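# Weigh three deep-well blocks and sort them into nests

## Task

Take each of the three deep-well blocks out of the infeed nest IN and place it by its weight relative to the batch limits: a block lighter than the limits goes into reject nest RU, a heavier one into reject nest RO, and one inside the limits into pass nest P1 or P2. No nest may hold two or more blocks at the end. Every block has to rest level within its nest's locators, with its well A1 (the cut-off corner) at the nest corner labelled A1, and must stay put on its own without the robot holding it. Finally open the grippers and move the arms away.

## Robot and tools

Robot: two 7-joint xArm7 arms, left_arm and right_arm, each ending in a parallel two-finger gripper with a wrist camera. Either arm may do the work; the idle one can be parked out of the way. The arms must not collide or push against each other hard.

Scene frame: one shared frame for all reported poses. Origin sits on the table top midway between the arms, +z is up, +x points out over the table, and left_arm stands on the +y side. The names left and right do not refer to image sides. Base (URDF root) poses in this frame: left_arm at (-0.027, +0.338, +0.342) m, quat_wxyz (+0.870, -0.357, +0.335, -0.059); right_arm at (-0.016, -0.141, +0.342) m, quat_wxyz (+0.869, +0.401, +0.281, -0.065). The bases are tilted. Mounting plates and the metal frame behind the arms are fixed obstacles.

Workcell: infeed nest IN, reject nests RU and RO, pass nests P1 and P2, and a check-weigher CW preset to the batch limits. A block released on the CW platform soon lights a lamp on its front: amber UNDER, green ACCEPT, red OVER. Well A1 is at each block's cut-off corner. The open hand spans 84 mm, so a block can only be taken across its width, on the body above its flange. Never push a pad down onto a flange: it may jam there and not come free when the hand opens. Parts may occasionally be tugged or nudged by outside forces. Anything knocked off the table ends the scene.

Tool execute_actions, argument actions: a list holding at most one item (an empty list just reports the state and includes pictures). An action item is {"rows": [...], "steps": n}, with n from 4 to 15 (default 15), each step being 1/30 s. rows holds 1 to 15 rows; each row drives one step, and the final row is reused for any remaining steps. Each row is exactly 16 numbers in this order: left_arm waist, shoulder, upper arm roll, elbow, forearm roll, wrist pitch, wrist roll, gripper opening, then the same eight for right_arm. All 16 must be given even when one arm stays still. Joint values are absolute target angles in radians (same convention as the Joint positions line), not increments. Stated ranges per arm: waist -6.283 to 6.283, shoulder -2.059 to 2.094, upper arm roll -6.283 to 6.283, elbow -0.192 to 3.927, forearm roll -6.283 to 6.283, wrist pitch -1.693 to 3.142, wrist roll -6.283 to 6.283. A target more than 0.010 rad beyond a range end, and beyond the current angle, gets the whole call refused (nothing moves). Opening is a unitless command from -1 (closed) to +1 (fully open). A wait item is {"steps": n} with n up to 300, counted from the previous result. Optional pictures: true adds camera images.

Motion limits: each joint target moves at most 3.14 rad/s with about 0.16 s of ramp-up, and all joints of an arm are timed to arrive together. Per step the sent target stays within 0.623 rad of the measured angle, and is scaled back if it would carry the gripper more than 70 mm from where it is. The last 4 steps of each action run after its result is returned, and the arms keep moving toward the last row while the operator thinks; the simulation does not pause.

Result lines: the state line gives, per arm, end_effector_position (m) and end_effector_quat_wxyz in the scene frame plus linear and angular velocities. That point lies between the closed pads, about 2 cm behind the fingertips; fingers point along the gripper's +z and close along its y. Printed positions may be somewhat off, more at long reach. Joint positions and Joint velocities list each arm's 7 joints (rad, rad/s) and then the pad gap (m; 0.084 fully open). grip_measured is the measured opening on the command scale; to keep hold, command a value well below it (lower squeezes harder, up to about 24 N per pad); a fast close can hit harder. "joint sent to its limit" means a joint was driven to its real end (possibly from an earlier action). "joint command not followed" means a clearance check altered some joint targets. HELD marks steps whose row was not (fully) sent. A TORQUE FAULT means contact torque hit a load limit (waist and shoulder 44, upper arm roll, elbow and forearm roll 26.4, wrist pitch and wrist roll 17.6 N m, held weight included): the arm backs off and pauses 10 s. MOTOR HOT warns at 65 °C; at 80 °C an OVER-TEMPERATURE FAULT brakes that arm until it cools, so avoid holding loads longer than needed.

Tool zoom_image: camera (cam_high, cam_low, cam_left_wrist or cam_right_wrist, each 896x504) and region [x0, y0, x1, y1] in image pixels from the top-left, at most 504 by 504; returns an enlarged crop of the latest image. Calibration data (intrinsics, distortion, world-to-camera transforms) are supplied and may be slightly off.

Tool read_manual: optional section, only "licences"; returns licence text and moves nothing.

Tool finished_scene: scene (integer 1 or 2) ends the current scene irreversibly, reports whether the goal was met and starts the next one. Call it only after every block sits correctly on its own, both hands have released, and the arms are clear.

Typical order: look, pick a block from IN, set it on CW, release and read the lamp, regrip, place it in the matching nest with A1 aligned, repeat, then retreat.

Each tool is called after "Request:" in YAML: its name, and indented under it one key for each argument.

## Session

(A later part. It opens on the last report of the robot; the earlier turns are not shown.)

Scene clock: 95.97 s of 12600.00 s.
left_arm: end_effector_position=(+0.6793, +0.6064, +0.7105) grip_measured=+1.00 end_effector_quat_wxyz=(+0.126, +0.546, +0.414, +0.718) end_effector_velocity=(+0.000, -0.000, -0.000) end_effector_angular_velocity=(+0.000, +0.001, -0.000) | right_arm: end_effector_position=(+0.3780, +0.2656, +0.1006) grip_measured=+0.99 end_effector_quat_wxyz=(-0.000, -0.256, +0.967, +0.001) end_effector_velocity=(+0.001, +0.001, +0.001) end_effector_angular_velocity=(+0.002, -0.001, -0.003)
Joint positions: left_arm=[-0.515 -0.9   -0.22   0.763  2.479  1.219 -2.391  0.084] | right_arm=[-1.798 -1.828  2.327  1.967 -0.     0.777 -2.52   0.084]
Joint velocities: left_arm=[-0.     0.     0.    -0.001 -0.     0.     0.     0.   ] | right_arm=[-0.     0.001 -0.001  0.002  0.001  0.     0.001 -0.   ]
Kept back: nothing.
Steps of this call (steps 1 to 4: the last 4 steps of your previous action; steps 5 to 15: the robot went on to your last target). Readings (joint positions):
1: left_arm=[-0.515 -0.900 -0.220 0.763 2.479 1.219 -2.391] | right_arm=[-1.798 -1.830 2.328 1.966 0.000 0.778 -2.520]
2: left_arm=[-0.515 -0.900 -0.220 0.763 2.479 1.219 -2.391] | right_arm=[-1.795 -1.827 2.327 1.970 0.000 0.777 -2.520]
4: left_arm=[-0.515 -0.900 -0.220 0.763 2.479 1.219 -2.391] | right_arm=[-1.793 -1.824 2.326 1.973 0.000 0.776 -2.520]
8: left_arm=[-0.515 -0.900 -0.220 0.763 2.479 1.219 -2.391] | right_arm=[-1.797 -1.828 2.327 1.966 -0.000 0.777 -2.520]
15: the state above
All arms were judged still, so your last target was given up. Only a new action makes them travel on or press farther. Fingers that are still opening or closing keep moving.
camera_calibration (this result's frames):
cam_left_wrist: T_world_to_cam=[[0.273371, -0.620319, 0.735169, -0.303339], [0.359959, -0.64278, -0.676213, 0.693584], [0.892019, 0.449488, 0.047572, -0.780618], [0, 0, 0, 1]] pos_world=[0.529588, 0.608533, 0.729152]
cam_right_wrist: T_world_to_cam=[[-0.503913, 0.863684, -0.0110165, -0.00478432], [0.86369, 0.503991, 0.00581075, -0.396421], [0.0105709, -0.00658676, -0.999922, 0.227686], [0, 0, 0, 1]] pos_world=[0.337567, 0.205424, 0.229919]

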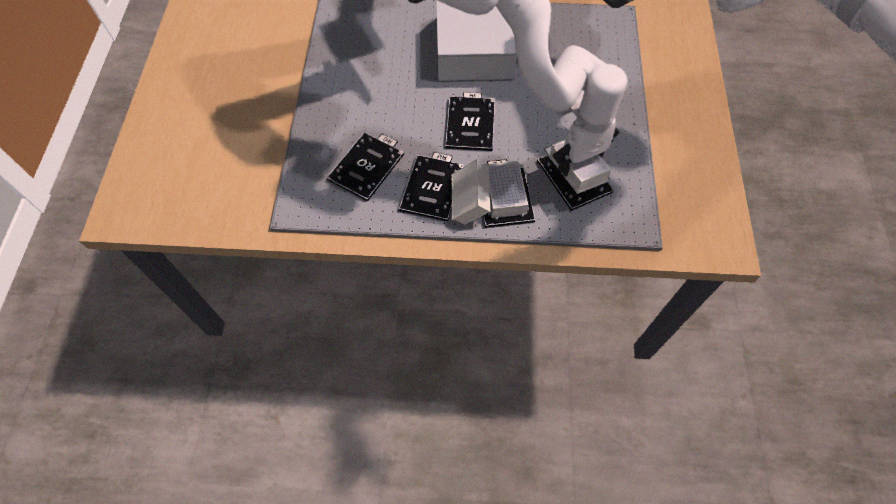

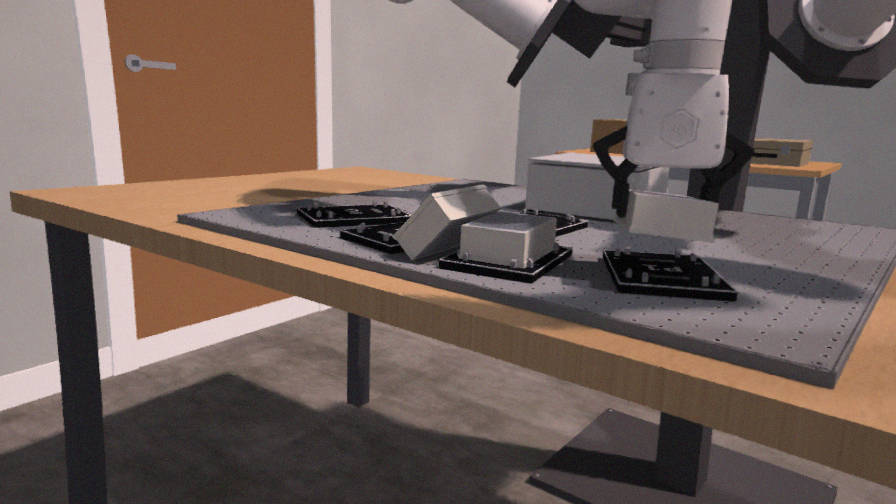

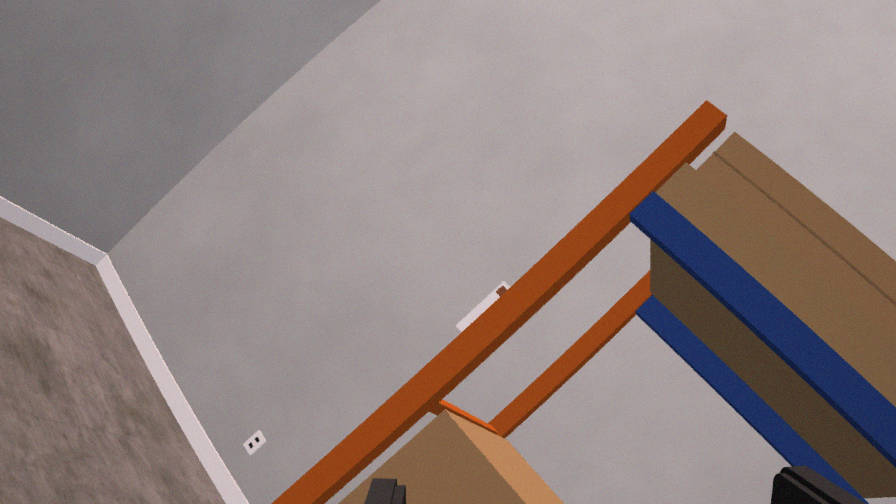

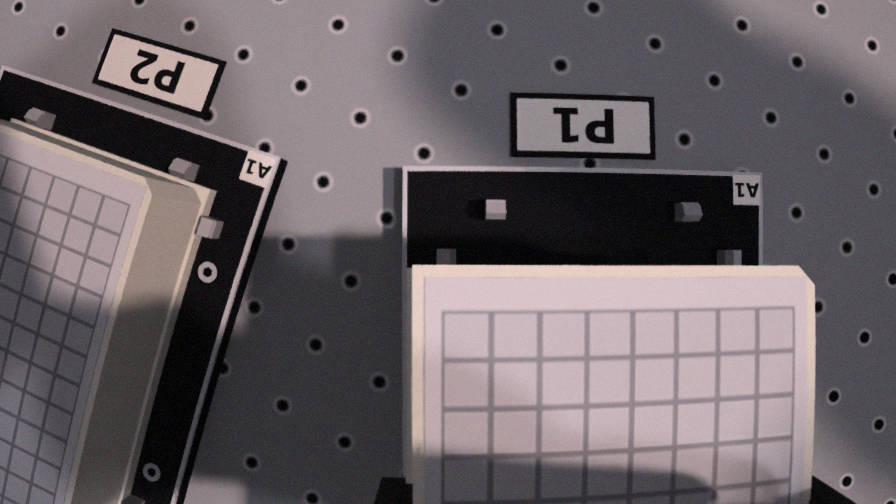

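Request:
execute_actions:
  actions:
    - {"rows":[[-0.515,-0.9,-0.22,0.763,2.479,1.219,-2.391,1,-1.79,-1.858,2.339,1.955,0,0.752,-2.481,0.4]],"steps":12}

Request:
execute_actions:
  actions:
    - {"rows":[[-0.515,-0.9,-0.22,0.763,2.479,1.219,-2.391,1,-1.8287,-1.8919,2.3272,1.994,0,0.7396,-2.481,0.4]],"steps":15}

Request:
execute_actions:
  actions:
    - {"steps":12}
  pictures: true

Scene clock: 96.70 s of 12600.00 s.
left_arm: end_effector_position=(+0.6793, +0.6064, +0.7105) grip_measured=+1.00 end_effector_quat_wxyz=(+0.126, +0.546, +0.414, +0.718) end_effector_velocity=(-0.000, +0.000, +0.001) end_effector_angular_velocity=(+0.000, -0.001, +0.000) | right_arm: end_effector_position=(+0.3552, +0.2674, +0.0850) grip_measured=+0.99 end_effector_quat_wxyz=(-0.004, -0.252, +0.968, -0.002) end_effector_velocity=(+0.047, -0.000, +0.019) end_effector_angular_velocity=(+0.028, -0.055, -0.052)
Joint positions: left_arm=[-0.515 -0.9   -0.22   0.763  2.479  1.219 -2.391  0.084] | right_arm=[-1.791 -1.861  2.342  1.952  0.     0.753 -2.481  0.084]
Joint velocities: left_arm=[ 0.    -0.001 -0.001 -0.     0.    -0.     0.     0.   ] | right_arm=[-0.005  0.031 -0.053  0.019 -0.    -0.011  0.01   0.   ]
Steps of this call (steps 1 to 14: nothing new was sent; steps 15 to 22: the first 8 steps of this action). Readings (joint positions):
15: left_arm=[-0.515 -0.900 -0.220 0.763 2.479 1.219 -2.391] | right_arm=[-1.798 -1.829 2.327 1.967 0.000 0.776 -2.519]
16: left_arm=[-0.515 -0.900 -0.220 0.763 2.479 1.219 -2.391] | right_arm=[-1.796 -1.834 2.327 1.965 -0.000 0.770 -2.509]
18: left_arm=[-0.515 -0.900 -0.220 0.763 2.479 1.219 -2.391] | right_arm=[-1.791 -1.850 2.335 1.959 -0.000 0.757 -2.489]
22: the state above

Scene clock: 97.20 s of 12600.00 s.
left_arm: end_effector_position=(+0.6793, +0.6064, +0.7105) grip_measured=+1.00 end_effector_quat_wxyz=(+0.126, +0.546, +0.414, +0.718) end_effector_velocity=(+0.000, +0.000, -0.000) end_effector_angular_velocity=(-0.000, +0.000, +0.001) | right_arm: end_effector_position=(+0.3594, +0.2693, +0.0705) grip_measured=+0.98 end_effector_quat_wxyz=(-0.000, -0.250, +0.968, +0.001) end_effector_velocity=(-0.002, +0.008, +0.008) end_effector_angular_velocity=(+0.016, -0.002, +0.005)
Joint positions: left_arm=[-0.515 -0.9   -0.22   0.763  2.479  1.219 -2.391  0.084] | right_arm=[-1.828 -1.892  2.328  1.994  0.     0.74  -2.481  0.083]
Joint velocities: left_arm=[-0.     0.     0.001  0.001  0.     0.     0.     0.   ] | right_arm=[ 0.011  0.003  0.008  0.006  0.002  0.    -0.    -0.   ]
Steps of this call (steps 1 to 4: the last 4 steps of your previous action; steps 5 to 15: the first 11 steps of this action). Readings (joint positions):
5: left_arm=[-0.515 -0.900 -0.220 0.763 2.479 1.219 -2.391] | right_arm=[-1.790 -1.857 2.337 1.957 -0.000 0.751 -2.481]
6: left_arm=[-0.515 -0.900 -0.220 0.763 2.479 1.219 -2.391] | right_arm=[-1.797 -1.863 2.335 1.967 -0.000 0.748 -2.481]
8: left_arm=[-0.515 -0.900 -0.220 0.763 2.479 1.219 -2.391] | right_arm=[-1.819 -1.883 2.329 1.989 0.000 0.741 -2.481]
12: left_arm=[-0.515 -0.900 -0.220 0.763 2.479 1.219 -2.391] | right_arm=[-1.830 -1.893 2.326 1.992 -0.000 0.740 -2.481]
15: the state above

Scene clock: 97.60 s of 12600.00 s.
left_arm: end_effector_position=(+0.6793, +0.6064, +0.7105) grip_measured=+1.00 end_effector_quat_wxyz=(+0.126, +0.546, +0.414, +0.718) end_effector_velocity=(+0.000, +0.000, -0.000) end_effector_angular_velocity=(-0.000, +0.001, +0.000) | right_arm: end_effector_position=(+0.3596, +0.2689, +0.0701) grip_measured=+0.98 end_effector_quat_wxyz=(-0.000, -0.250, +0.968, +0.000) end_effector_velocity=(+0.001, +0.000, +0.001) end_effector_angular_velocity=(+0.001, -0.003, +0.000)
Joint positions: left_arm=[-0.515 -0.9   -0.22   0.763  2.479  1.219 -2.391  0.084] | right_arm=[-1.829 -1.892  2.327  1.994  0.     0.74  -2.481  0.083]
Joint velocities: left_arm=[-0.     0.     0.001 -0.     0.     0.    -0.     0.   ] | right_arm=[ 0.001 -0.    -0.001  0.001 -0.001 -0.     0.001  0.   ]
Kept back: nothing.
Steps of this call (steps 1 to 4: the last 4 steps of your previous action; steps 5 to 12: the robot went on to your last target). Readings (joint positions):
1: left_arm=[-0.515 -0.900 -0.220 0.763 2.479 1.219 -2.391] | right_arm=[-1.828 -1.892 2.328 1.994 0.000 0.740 -2.481]
2: left_arm=[-0.515 -0.900 -0.220 0.763 2.479 1.219 -2.391] | right_arm=[-1.828 -1.892 2.328 1.994 0.000 0.740 -2.481]
4: left_arm=[-0.515 -0.900 -0.220 0.763 2.479 1.219 -2.391] | right_arm=[-1.828 -1.892 2.328 1.994 0.000 0.740 -2.481]
8: left_arm=[-0.515 -0.900 -0.220 0.763 2.479 1.219 -2.391] | right_arm=[-1.829 -1.892 2.327 1.994 0.000 0.740 -2.481]
12: the state above
camera_calibration (this result's frames):
cam_left_wrist: T_world_to_cam=[[0.273371, -0.620319, 0.735169, -0.303339], [0.359959, -0.642779, -0.676213, 0.693584], [0.892019, 0.449488, 0.0475722, -0.780618], [0, 0, 0, 1]] pos_world=[0.529588, 0.608533, 0.729152]
cam_right_wrist: T_world_to_cam=[[-0.493837, 0.869478, -0.011515, -0.0223928], [0.869496, 0.493914, 0.00501654, -0.381374], [0.0100492, -0.00753488, -0.999921, 0.197909], [0, 0, 0, 1]] pos_world=[0.318556, 0.209327, 0.199548]

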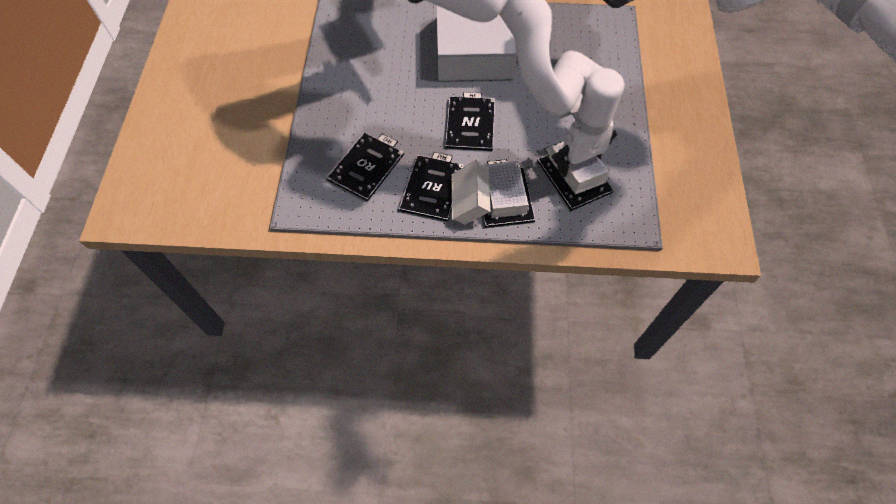

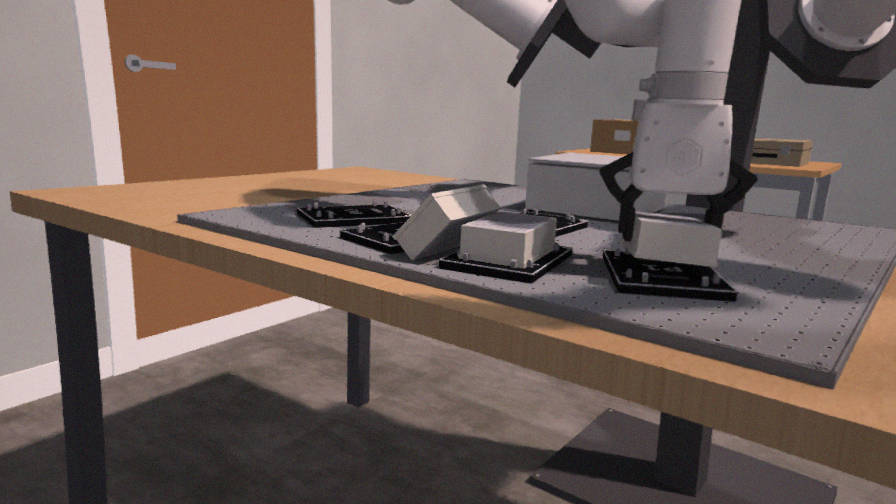

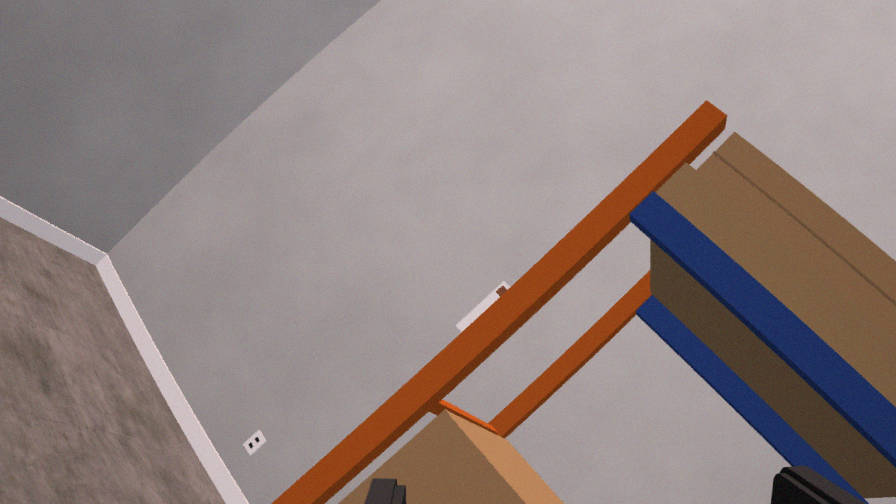

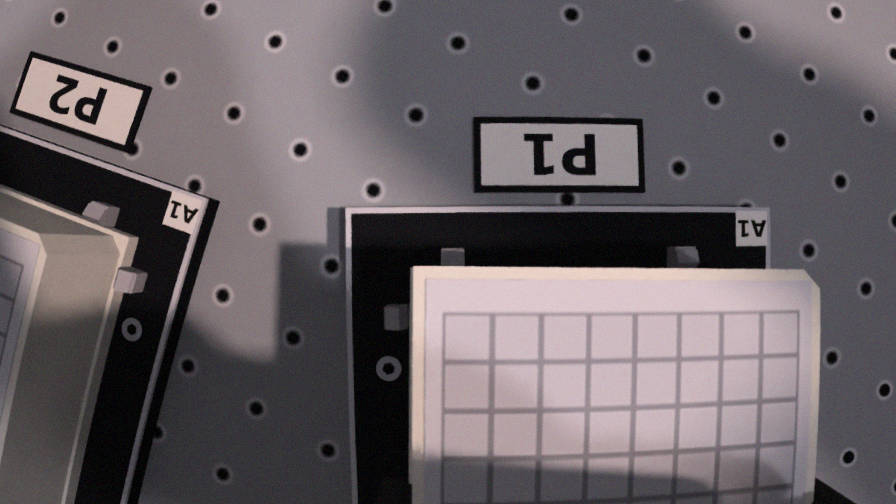

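Request:
execute_actions:
  actions:
    - {"rows":[[-0.515,-0.9,-0.22,0.763,2.479,1.219,-2.391,1,-1.8244,-1.8849,2.3272,1.9792,0,0.7323,-2.485,0.4]],"steps":10}

Request:
execute_actions:
  actions:
    - {"rows":[[-0.515,-0.9,-0.22,0.763,2.479,1.219,-2.391,1,-1.8425,-1.9008,2.3212,1.998,0,0.728,-2.485,0.4]],"steps":10}

Request:
execute_actions:
  actions:
    - {"rows":[[-0.515,-0.9,-0.22,0.763,2.479,1.219,-2.391,1,-1.858,-1.9145,2.316,2.0155,0,0.725,-2.485,0.4]],"steps":12}

Request:
execute_actions:
  actions:
    - {"rows":[[-0.515,-0.9,-0.22,0.763,2.479,1.219,-2.391,1,-1.858,-1.9145,2.316,2.0155,0,0.725,-2.485,1]],"steps":12}

Request:
execute_actions:
  actions:
    - {"rows":[[-0.515,-0.9,-0.22,0.763,2.479,1.219,-2.391,1,-1.8244,-1.8849,2.3272,1.9792,0,0.7323,-2.485,1]],"steps":10}

Request:
execute_actions:
  actions:
    - {"rows":[[-0.515,-0.9,-0.22,0.763,2.479,1.219,-2.391,1,-1.72,-1.79,2.36,1.88,0,0.77,-2.485,1]],"steps":15}
  pictures: true

Scene clock: 98.07 s of 12600.00 s.
left_arm: end_effector_position=(+0.6793, +0.6064, +0.7105) grip_measured=+1.00 end_effector_quat_wxyz=(+0.126, +0.546, +0.414, +0.718) end_effector_velocity=(+0.000, -0.001, -0.001) end_effector_angular_velocity=(+0.000, +0.001, -0.000) | right_arm: end_effector_position=(+0.3611, +0.2665, +0.0705) grip_measured=+0.98 end_effector_quat_wxyz=(+0.000, -0.250, +0.968, +0.000) end_effector_velocity=(+0.003, -0.001, +0.002) end_effector_angular_velocity=(+0.004, -0.002, -0.002)
Joint positions: left_arm=[-0.515 -0.9   -0.22   0.763  2.479  1.219 -2.391  0.084] | right_arm=[-1.825 -1.885  2.327  1.98  -0.     0.733 -2.485  0.083]
Joint velocities: left_arm=[ 0.     0.002  0.     0.    -0.     0.001  0.     0.   ] | right_arm=[ 0.003  0.007 -0.001 -0.01   0.001 -0.008 -0.003  0.   ]
Steps of this call (steps 1 to 8: the robot went on to your last target; steps 9 to 14: the first 6 steps of this action). Readings (joint positions):
9: left_arm=[-0.515 -0.900 -0.220 0.763 2.479 1.219 -2.391] | right_arm=[-1.828 -1.892 2.327 1.993 0.000 0.739 -2.481]
10: left_arm=[-0.515 -0.900 -0.220 0.763 2.479 1.219 -2.391] | right_arm=[-1.827 -1.890 2.328 1.989 0.000 0.737 -2.482]
12: left_arm=[-0.515 -0.900 -0.220 0.763 2.479 1.219 -2.391] | right_arm=[-1.825 -1.886 2.327 1.982 0.000 0.734 -2.484]
14: the state above

Scene clock: 98.40 s of 12600.00 s.
left_arm: end_effector_position=(+0.6793, +0.6064, +0.7105) grip_measured=+1.00 end_effector_quat_wxyz=(+0.126, +0.546, +0.414, +0.718) end_effector_velocity=(+0.000, -0.001, -0.000) end_effector_angular_velocity=(+0.001, +0.001, -0.003) | right_arm: end_effector_position=(+0.3612, +0.2664, +0.0621) grip_measured=+0.98 end_effector_quat_wxyz=(+0.000, -0.250, +0.968, +0.000) end_effector_velocity=(+0.010, +0.013, +0.014) end_effector_angular_velocity=(+0.029, -0.014, -0.004)
Joint positions: left_arm=[-0.515 -0.9   -0.22   0.763  2.479  1.219 -2.391  0.084] | right_arm=[-1.843 -1.901  2.321  1.998 -0.     0.727 -2.485  0.083]
Joint velocities: left_arm=[-0.     0.002 -0.    -0.     0.    -0.001 -0.     0.   ] | right_arm=[-0.001  0.005 -0.004  0.035  0.002  0.006 -0.002 -0.   ]
Steps of this call (steps 1 to 4: the last 4 steps of your previous action; steps 5 to 10: the first 6 steps of this action). Readings (joint positions):
5: left_arm=[-0.515 -0.900 -0.220 0.763 2.479 1.219 -2.391] | right_arm=[-1.825 -1.886 2.327 1.980 0.000 0.732 -2.485]
6: left_arm=[-0.515 -0.900 -0.220 0.763 2.479 1.219 -2.391] | right_arm=[-1.829 -1.889 2.325 1.987 0.000 0.731 -2.485]
8: left_arm=[-0.515 -0.900 -0.220 0.763 2.479 1.219 -2.391] | right_arm=[-1.839 -1.898 2.322 1.996 0.000 0.729 -2.485]
10: the state above

Scene clock: 98.80 s of 12600.00 s.
left_arm: end_effector_position=(+0.6793, +0.6064, +0.7105) grip_measured=+1.00 end_effector_quat_wxyz=(+0.126, +0.546, +0.414, +0.718) end_effector_velocity=(-0.000, +0.001, +0.000) end_effector_angular_velocity=(-0.000, -0.001, +0.001) | right_arm: end_effector_position=(+0.3614, +0.2678, +0.0567) grip_measured=+0.98 end_effector_quat_wxyz=(+0.001, -0.250, +0.968, +0.001) end_effector_velocity=(-0.001, -0.001, -0.000) end_effector_angular_velocity=(-0.003, +0.001, +0.002)
Joint positions: left_arm=[-0.515 -0.9   -0.22   0.763  2.479  1.219 -2.391  0.084] | right_arm=[-1.857 -1.914  2.316  2.017  0.     0.724 -2.485  0.083]
Joint velocities: left_arm=[-0.    -0.001 -0.     0.     0.     0.     0.     0.   ] | right_arm=[ 0.001 -0.     0.    -0.001 -0.     0.003 -0.001  0.   ]
Steps of this call (steps 1 to 4: the last 4 steps of your previous action; steps 5 to 12: the first 8 steps of this action). Readings (joint positions):
5: left_arm=[-0.515 -0.900 -0.220 0.763 2.479 1.219 -2.391] | right_arm=[-1.843 -1.901 2.321 1.999 -0.000 0.728 -2.485]
6: left_arm=[-0.515 -0.900 -0.220 0.763 2.479 1.219 -2.391] | right_arm=[-1.847 -1.904 2.319 2.005 0.000 0.727 -2.485]
8: left_arm=[-0.515 -0.900 -0.220 0.763 2.479 1.219 -2.391] | right_arm=[-1.855 -1.912 2.317 2.013 0.000 0.725 -2.485]
12: the state above

Scene clock: 99.20 s of 12600.00 s.
left_arm: end_effector_position=(+0.6793, +0.6064, +0.7105) grip_measured=+1.00 end_effector_quat_wxyz=(+0.126, +0.546, +0.414, +0.718) end_effector_velocity=(+0.000, -0.001, +0.001) end_effector_angular_velocity=(+0.001, -0.001, -0.002) | right_arm: end_effector_position=(+0.3595, +0.2655, +0.0539) grip_measured=+1.00 end_effector_quat_wxyz=(-0.002, -0.251, +0.968, -0.001) end_effector_velocity=(-0.001, +0.000, -0.000) end_effector_angular_velocity=(-0.000, -0.001, +0.003)
Joint positions: left_arm=[-0.515 -0.9   -0.22   0.763  2.479  1.219 -2.391  0.084] | right_arm=[-1.859 -1.916  2.317  2.014  0.     0.726 -2.485  0.084]
Joint velocities: left_arm=[-0.     0.001 -0.002  0.     0.    -0.     0.     0.   ] | right_arm=[ 0.001 -0.002  0.     0.001 -0.    -0.    -0.001  0.   ]
Steps of this call (steps 1 to 4: the last 4 steps of your previous action; steps 5 to 12: the first 8 steps of this action). Readings (joint positions):
5: left_arm=[-0.515 -0.900 -0.220 0.763 2.479 1.219 -2.391] | right_arm=[-1.857 -1.914 2.316 2.017 0.000 0.724 -2.485]
6: left_arm=[-0.515 -0.900 -0.220 0.763 2.479 1.219 -2.391] | right_arm=[-1.857 -1.914 2.316 2.016 0.000 0.724 -2.485]
8: left_arm=[-0.515 -0.900 -0.220 0.763 2.479 1.219 -2.391] | right_arm=[-1.857 -1.914 2.316 2.016 0.000 0.725 -2.485]
12: the state above

Scene clock: 99.53 s of 12600.00 s.
left_arm: end_effector_position=(+0.6793, +0.6064, +0.7105) grip_measured=+1.00 end_effector_quat_wxyz=(+0.126, +0.546, +0.414, +0.718) end_effector_velocity=(+0.000, +0.002, -0.001) end_effector_angular_velocity=(-0.001, +0.001, +0.004) | right_arm: end_effector_position=(+0.3626, +0.2680, +0.0723) grip_measured=+1.00 end_effector_quat_wxyz=(+0.002, -0.250, +0.968, +0.002) end_effector_velocity=(+0.029, +0.019, +0.049) end_effector_angular_velocity=(+0.058, -0.046, -0.017)
Joint positions: left_arm=[-0.515 -0.9   -0.22   0.763  2.479  1.219 -2.391  0.084] | right_arm=[-1.824 -1.884  2.326  1.983 -0.     0.732 -2.485  0.084]
Joint velocities: left_arm=[ 0.    -0.001  0.002  0.    -0.     0.002  0.     0.   ] | right_arm=[ 0.051  0.06  -0.007 -0.004 -0.001  0.001  0.    -0.   ]
Steps of this call (steps 1 to 4: the last 4 steps of your previous action; steps 5 to 10: the first 6 steps of this action). Readings (joint positions):
5: left_arm=[-0.515 -0.900 -0.220 0.763 2.479 1.219 -2.391] | right_arm=[-1.858 -1.915 2.317 2.013 0.000 0.726 -2.485]
6: left_arm=[-0.515 -0.900 -0.220 0.763 2.479 1.219 -2.391] | right_arm=[-1.851 -1.909 2.319 2.004 0.000 0.727 -2.485]
8: left_arm=[-0.515 -0.900 -0.220 0.763 2.479 1.219 -2.391] | right_arm=[-1.832 -1.892 2.325 1.985 -0.000 0.732 -2.485]
10: the state above

Scene clock: 100.03 s of 12600.00 s.
left_arm: end_effector_position=(+0.6793, +0.6064, +0.7105) grip_measured=+1.00 end_effector_quat_wxyz=(+0.126, +0.546, +0.414, +0.718) end_effector_velocity=(-0.000, +0.001, -0.000) end_effector_angular_velocity=(-0.001, +0.001, +0.003) | right_arm: end_effector_position=(+0.3571, +0.2672, +0.1221) grip_measured=+1.00 end_effector_quat_wxyz=(-0.001, -0.252, +0.968, +0.002) end_effector_velocity=(-0.053, -0.075, -0.110) end_effector_angular_velocity=(-0.205, +0.111, +0.016)
Joint positions: left_arm=[-0.515 -0.9   -0.22   0.763  2.479  1.219 -2.391  0.084] | right_arm=[-1.72  -1.79   2.359  1.88  -0.     0.77  -2.485  0.084]
Joint velocities: left_arm=[ 0.    -0.001  0.002 -0.     0.     0.001  0.     0.   ] | right_arm=[-0.073 -0.079  0.011 -0.105 -0.     0.022  0.001 -0.   ]
Steps of this call (steps 1 to 4: the last 4 steps of your previous action; steps 5 to 15: the first 11 steps of this action). Readings (joint positions):
5: left_arm=[-0.515 -0.900 -0.220 0.763 2.479 1.219 -2.391] | right_arm=[-1.824 -1.884 2.327 1.978 -0.000 0.733 -2.485]
6: left_arm=[-0.515 -0.900 -0.220 0.763 2.479 1.219 -2.391] | right_arm=[-1.816 -1.878 2.331 1.967 0.000 0.736 -2.485]
8: left_arm=[-0.515 -0.900 -0.220 0.763 2.479 1.219 -2.391] | right_arm=[-1.766 -1.833 2.348 1.909 -0.000 0.758 -2.485]
12: left_arm=[-0.515 -0.900 -0.220 0.763 2.479 1.219 -2.391] | right_arm=[-1.714 -1.783 2.359 1.891 -0.000 0.768 -2.485]
15: the state above
camera_calibration (this result's frames):
cam_left_wrist: T_world_to_cam=[[0.273371, -0.620319, 0.735169, -0.303339], [0.359959, -0.64278, -0.676213, 0.693584], [0.892019, 0.449488, 0.047572, -0.780618], [0, 0, 0, 1]] pos_world=[0.529588, 0.608533, 0.729152]
cam_right_wrist: T_world_to_cam=[[-0.498289, 0.866969, -0.00850514, -0.0196672], [0.866973, 0.498335, 0.00448315, -0.378829], [0.00812516, -0.00513983, -0.999954, 0.249904], [0, 0, 0, 1]] pos_world=[0.316604, 0.207119, 0.251423]

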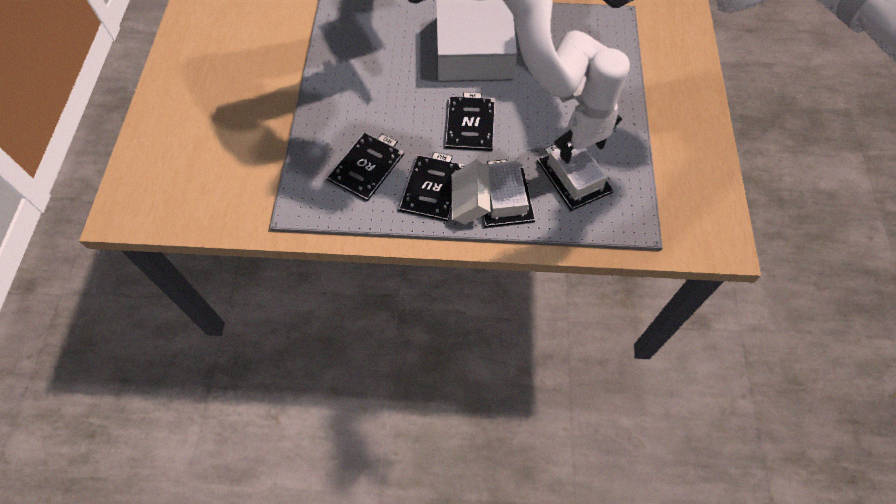

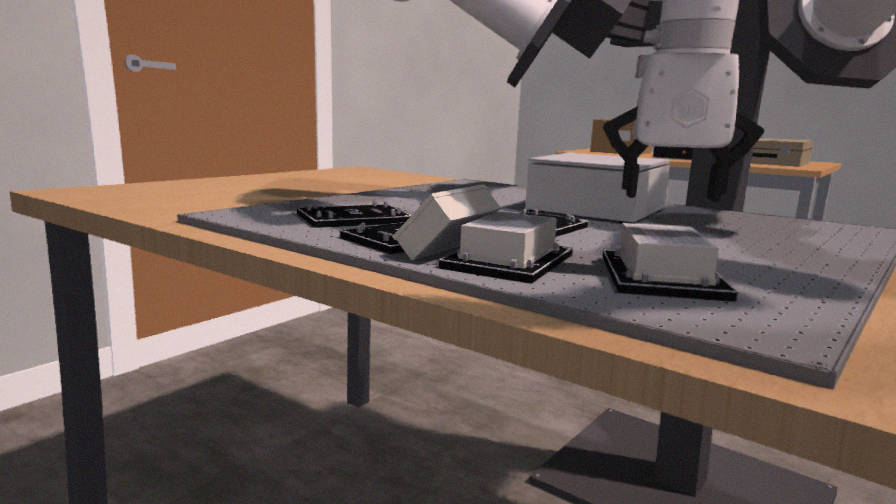

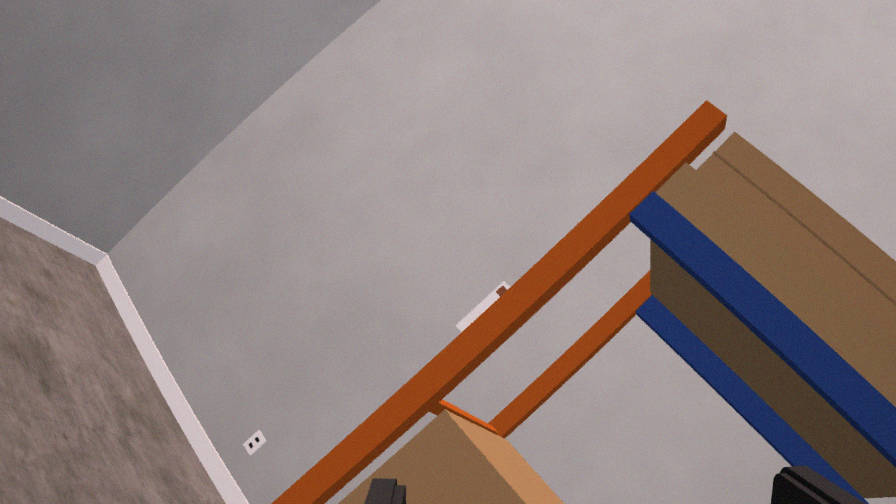

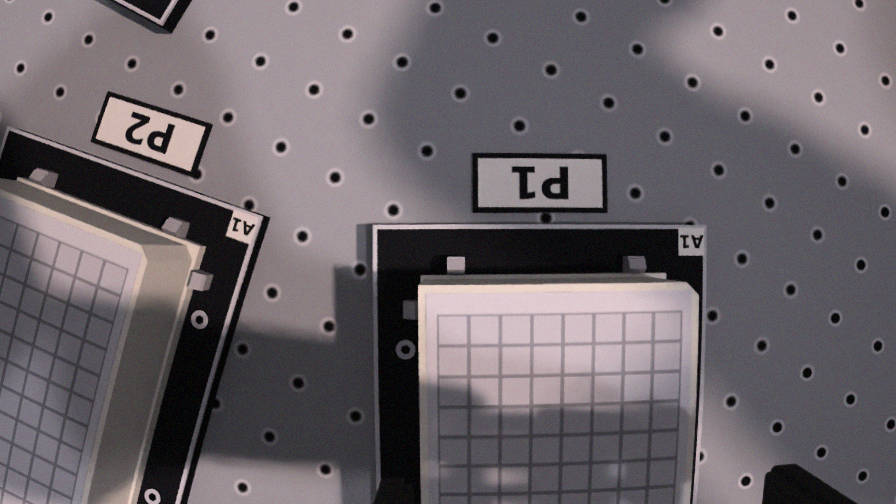

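Request:
zoom_image:
  camera: "cam_low"
  region: [360,170,760,310]

Request:
zoom_image:
  camera: "cam_high"
  region: [380,130,630,240]

Region (360, 170, 760, 310) of cam_low's 896x504 image, scaled by 1.260, with more detail than that image has; it fills the top 176 rows of this view, and the rest is white.

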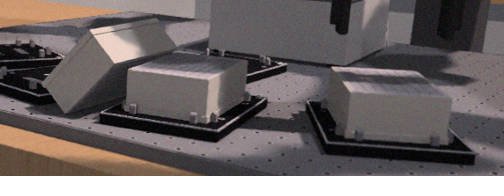

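Region (380, 130, 630, 240) of cam_high's 896x504 image, scaled by 2.016, with more detail than that image has; it fills the top 222 rows of this view, and the rest is white.

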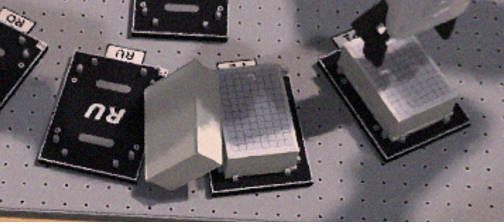

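Request:
execute_actions:
  actions:
    - {"rows":[[-0.515,-0.9,-0.22,0.763,2.479,1.219,-2.391,1,-1.62,-1.57,2.3,1.5,0,0.6,-2.25,-1]],"steps":15}

Request:
execute_actions:
  actions:
    - {"rows":[[-0.515,-0.9,-0.22,0.763,2.479,1.219,-2.391,1,-1.63,-1.51,2.265,1.36,0,0.5,-2.151,-1]],"steps":12}

Request:
execute_actions:
  actions:
    - {"rows":[[-0.515,-0.9,-0.22,0.763,2.479,1.219,-2.391,1,-1.6951,-1.5638,2.2668,1.3955,0,0.4587,-2.151,-1]],"steps":15}

Request:
execute_actions:
  actions:
    - {"rows":[[-0.515,-0.9,-0.22,0.763,2.479,1.219,-2.391,1,-1.674,-1.513,2.242,1.285,0,0.3956,-2.187,-1]],"steps":12}

Request:
execute_actions:
  actions:
    - {"rows":[[-0.515,-0.9,-0.22,0.763,2.479,1.219,-2.391,1,-1.653,-1.4625,2.217,1.174,0,0.3326,-2.222,-1]],"steps":15}
  pictures: true

Scene clock: 101.07 s of 12600.00 s.
left_arm: end_effector_position=(+0.6793, +0.6064, +0.7105) grip_measured=+1.00 end_effector_quat_wxyz=(+0.126, +0.546, +0.414, +0.718) end_effector_velocity=(+0.000, -0.000, +0.001) end_effector_angular_velocity=(-0.000, -0.001, -0.001) | right_arm: end_effector_position=(+0.4051, +0.1832, +0.1427) grip_measured=-0.58 end_effector_quat_wxyz=(+0.009, -0.079, +0.997, +0.005) end_effector_velocity=(-0.058, +0.001, -0.011) end_effector_angular_velocity=(+0.024, +0.052, -0.049)
Joint positions: left_arm=[-0.515 -0.9   -0.22   0.763  2.479  1.219 -2.391  0.084] | right_arm=[-1.622 -1.568  2.293  1.506  0.     0.604 -2.255  0.019]
Joint velocities: left_arm=[ 0.     0.    -0.001  0.001 -0.    -0.001 -0.     0.   ] | right_arm=[ 0.04   0.028  0.076 -0.134 -0.    -0.08   0.102 -0.191]
Steps of this call (steps 1 to 4: the last 4 steps of your previous action; steps 5 to 15: the robot went on to your last target; steps 16 to 20: nothing new was sent; steps 21 to 31: the first 11 steps of this action). Readings (joint positions):
21: left_arm=[-0.515 -0.900 -0.220 0.763 2.479 1.219 -2.391] | right_arm=[-1.720 -1.790 2.360 1.879 -0.000 0.769 -2.484]
22: left_arm=[-0.515 -0.900 -0.220 0.763 2.479 1.219 -2.391] | right_arm=[-1.717 -1.785 2.360 1.869 0.000 0.764 -2.477]
24: left_arm=[-0.515 -0.900 -0.220 0.763 2.479 1.219 -2.391] | right_arm=[-1.697 -1.746 2.353 1.796 0.000 0.731 -2.432]
28: left_arm=[-0.515 -0.900 -0.220 0.763 2.479 1.219 -2.391] | right_arm=[-1.637 -1.604 2.304 1.564 0.000 0.630 -2.291]
31: the state above

Scene clock: 101.47 s of 12600.00 s.
left_arm: end_effector_position=(+0.6793, +0.6064, +0.7105) grip_measured=+1.00 end_effector_quat_wxyz=(+0.126, +0.546, +0.414, +0.718) end_effector_velocity=(-0.000, -0.000, +0.001) end_effector_angular_velocity=(-0.000, -0.002, +0.000) | right_arm: end_effector_position=(+0.4137, +0.1309, +0.1180) grip_measured=-1.00 end_effector_quat_wxyz=(+0.000, +0.003, +1.000, -0.003) end_effector_velocity=(-0.016, +0.014, +0.002) end_effector_angular_velocity=(+0.053, +0.002, -0.039)
Joint positions: left_arm=[-0.515 -0.9   -0.22   0.763  2.479  1.219 -2.391  0.084] | right_arm=[-1.635 -1.51   2.257  1.357  0.     0.504 -2.154  0.   ]
Joint velocities: left_arm=[-0.    -0.    -0.002  0.     0.     0.001  0.     0.   ] | right_arm=[ 0.006  0.016  0.035 -0.037 -0.002 -0.065  0.057  0.   ]
Steps of this call (steps 1 to 4: the last 4 steps of your previous action; steps 5 to 12: the first 8 steps of this action). Readings (joint positions):
5: left_arm=[-0.515 -0.900 -0.220 0.763 2.479 1.219 -2.391] | right_arm=[-1.620 -1.572 2.304 1.500 -0.000 0.599 -2.249]
6: left_arm=[-0.515 -0.900 -0.220 0.763 2.479 1.219 -2.391] | right_arm=[-1.621 -1.568 2.302 1.492 -0.000 0.591 -2.242]
8: left_arm=[-0.515 -0.900 -0.220 0.763 2.479 1.219 -2.391] | right_arm=[-1.622 -1.540 2.289 1.431 -0.000 0.545 -2.197]
12: the state above

Scene clock: 101.97 s of 12600.00 s.
left_arm: end_effector_position=(+0.6793, +0.6064, +0.7105) grip_measured=+1.00 end_effector_quat_wxyz=(+0.126, +0.546, +0.414, +0.718) end_effector_velocity=(+0.000, -0.000, -0.001) end_effector_angular_velocity=(+0.000, +0.001, -0.001) | right_arm: end_effector_position=(+0.4097, +0.1358, +0.0887) grip_measured=-1.00 end_effector_quat_wxyz=(-0.000, +0.000, +1.000, +0.001) end_effector_velocity=(+0.002, +0.001, +0.001) end_effector_angular_velocity=(+0.004, -0.004, -0.003)
Joint positions: left_arm=[-0.515 -0.9   -0.22   0.763  2.479  1.219 -2.391  0.084] | right_arm=[-1.694 -1.563  2.267  1.396  0.     0.459 -2.151  0.   ]
Joint velocities: left_arm=[ 0.     0.001  0.001 -0.     0.     0.    -0.     0.   ] | right_arm=[-0.     0.001 -0.002  0.002  0.001 -0.003  0.001  0.   ]
Steps of this call (steps 1 to 4: the last 4 steps of your previous action; steps 5 to 15: the first 11 steps of this action). Readings (joint positions):
5: left_arm=[-0.515 -0.900 -0.220 0.763 2.479 1.219 -2.391] | right_arm=[-1.629 -1.511 2.268 1.363 -0.000 0.499 -2.151]
6: left_arm=[-0.515 -0.900 -0.220 0.763 2.479 1.219 -2.391] | right_arm=[-1.637 -1.517 2.268 1.370 -0.000 0.492 -2.151]
8: left_arm=[-0.515 -0.900 -0.220 0.763 2.479 1.219 -2.391] | right_arm=[-1.674 -1.547 2.267 1.393 0.000 0.468 -2.151]
12: left_arm=[-0.515 -0.900 -0.220 0.763 2.479 1.219 -2.391] | right_arm=[-1.694 -1.563 2.268 1.397 -0.000 0.459 -2.151]
15: the state above

Scene clock: 102.37 s of 12600.00 s.
left_arm: end_effector_position=(+0.6793, +0.6064, +0.7105) grip_measured=+1.00 end_effector_quat_wxyz=(+0.126, +0.546, +0.414, +0.718) end_effector_velocity=(-0.000, +0.001, +0.001) end_effector_angular_velocity=(-0.000, -0.001, +0.001) | right_arm: end_effector_position=(+0.4159, +0.1031, +0.0885) grip_measured=-1.00 end_effector_quat_wxyz=(+0.002, +0.002, +1.000, -0.000) end_effector_velocity=(-0.008, +0.003, -0.001) end_effector_angular_velocity=(+0.009, -0.009, +0.035)
Joint positions: left_arm=[-0.515 -0.9   -0.22   0.763  2.479  1.219 -2.391  0.084] | right_arm=[-1.674 -1.511  2.239  1.287  0.     0.397 -2.186  0.   ]
Joint velocities: left_arm=[-0.    -0.002 -0.    -0.    -0.    -0.001 -0.     0.   ] | right_arm=[ 0.01  -0.007  0.009 -0.019 -0.006 -0.028 -0.014  0.   ]
Steps of this call (steps 1 to 4: the last 4 steps of your previous action; steps 5 to 12: the first 8 steps of this action). Readings (joint positions):
5: left_arm=[-0.515 -0.900 -0.220 0.763 2.479 1.219 -2.391] | right_arm=[-1.694 -1.563 2.267 1.395 0.000 0.458 -2.151]
6: left_arm=[-0.515 -0.900 -0.220 0.763 2.479 1.219 -2.391] | right_arm=[-1.691 -1.559 2.266 1.385 -0.000 0.452 -2.155]
8: left_arm=[-0.515 -0.900 -0.220 0.763 2.479 1.219 -2.391] | right_arm=[-1.680 -1.534 2.256 1.329 -0.000 0.420 -2.173]
12: the state above

Scene clock: 102.87 s of 12600.00 s.
left_arm: end_effector_position=(+0.6793, +0.6064, +0.7105) grip_measured=+1.00 end_effector_quat_wxyz=(+0.126, +0.546, +0.414, +0.718) end_effector_velocity=(-0.000, +0.000, +0.001) end_effector_angular_velocity=(+0.000, -0.002, +0.000) | right_arm: end_effector_position=(+0.4141, +0.0722, +0.0881) grip_measured=-1.00 end_effector_quat_wxyz=(+0.002, +0.001, +1.000, -0.000) end_effector_velocity=(-0.001, +0.001, +0.001) end_effector_angular_velocity=(-0.001, -0.003, +0.005)
Joint positions: left_arm=[-0.515 -0.9   -0.22   0.763  2.479  1.219 -2.391  0.084] | right_arm=[-1.653 -1.462  2.216  1.175 -0.     0.333 -2.222  0.   ]
Joint velocities: left_arm=[-0.    -0.    -0.002  0.     0.     0.001  0.     0.   ] | right_arm=[ 0.004 -0.003  0.001 -0.     0.    -0.    -0.001  0.   ]
Steps of this call (steps 1 to 4: the last 4 steps of your previous action; steps 5 to 15: the first 11 steps of this action). Readings (joint positions):
5: left_arm=[-0.515 -0.900 -0.220 0.763 2.479 1.219 -2.391] | right_arm=[-1.673 -1.512 2.240 1.285 -0.000 0.395 -2.187]
6: left_arm=[-0.515 -0.900 -0.220 0.763 2.479 1.219 -2.391] | right_arm=[-1.672 -1.508 2.240 1.276 -0.000 0.388 -2.191]
8: left_arm=[-0.515 -0.900 -0.220 0.763 2.479 1.219 -2.391] | right_arm=[-1.660 -1.484 2.233 1.220 -0.000 0.356 -2.208]
12: left_arm=[-0.515 -0.900 -0.220 0.763 2.479 1.219 -2.391] | right_arm=[-1.653 -1.462 2.216 1.175 0.000 0.333 -2.221]
15: the state above
camera_calibration (this result's frames):
cam_left_wrist: T_world_to_cam=[[0.273371, -0.620319, 0.735169, -0.303339], [0.359959, -0.642779, -0.676213, 0.693584], [0.892019, 0.449488, 0.047572, -0.780618], [0, 0, 0, 1]] pos_world=[0.529588, 0.608533, 0.729152]
cam_right_wrist: T_world_to_cam=[[-0.0101059, 0.999872, -0.0124363, -0.0338257], [0.999906, 0.0102195, 0.00910226, -0.351102], [0.00922819, -0.0123432, -0.999881, 0.214513], [0, 0, 0, 1]] pos_world=[0.348748, 0.0400572, 0.217263]

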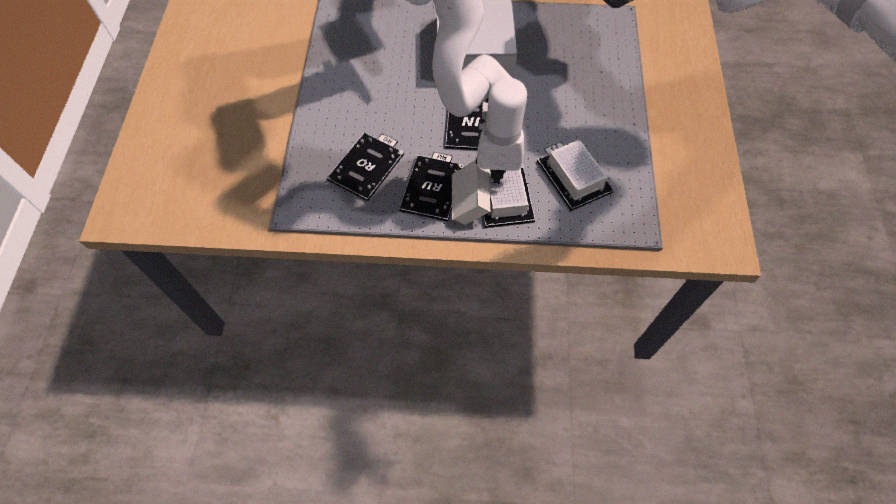

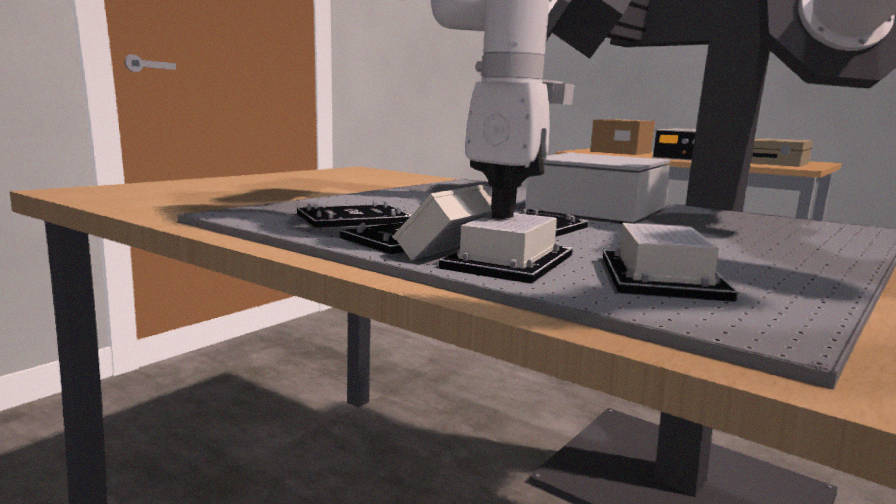

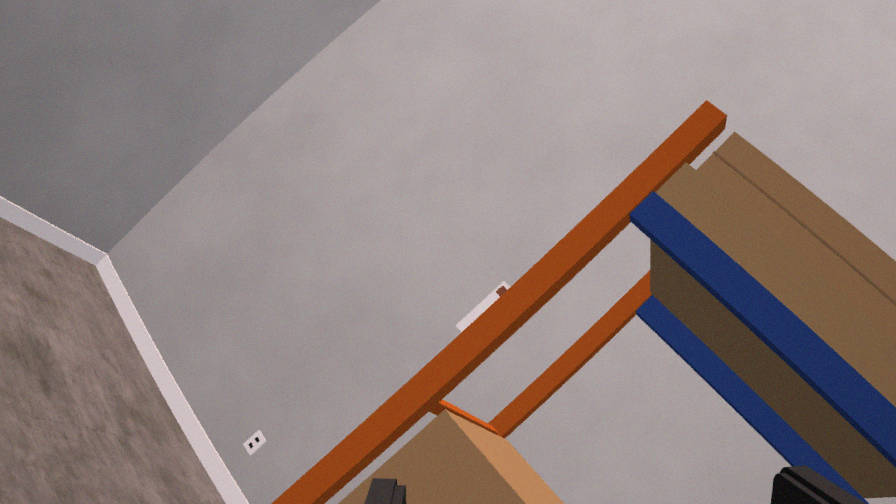

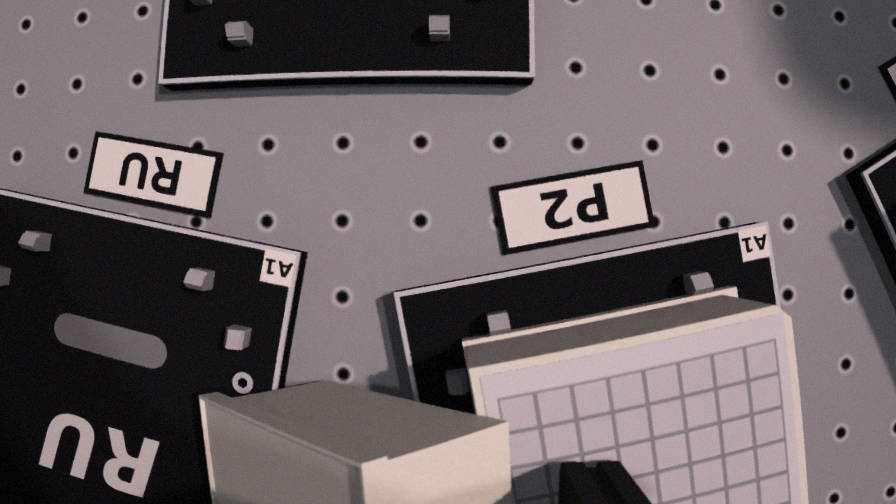

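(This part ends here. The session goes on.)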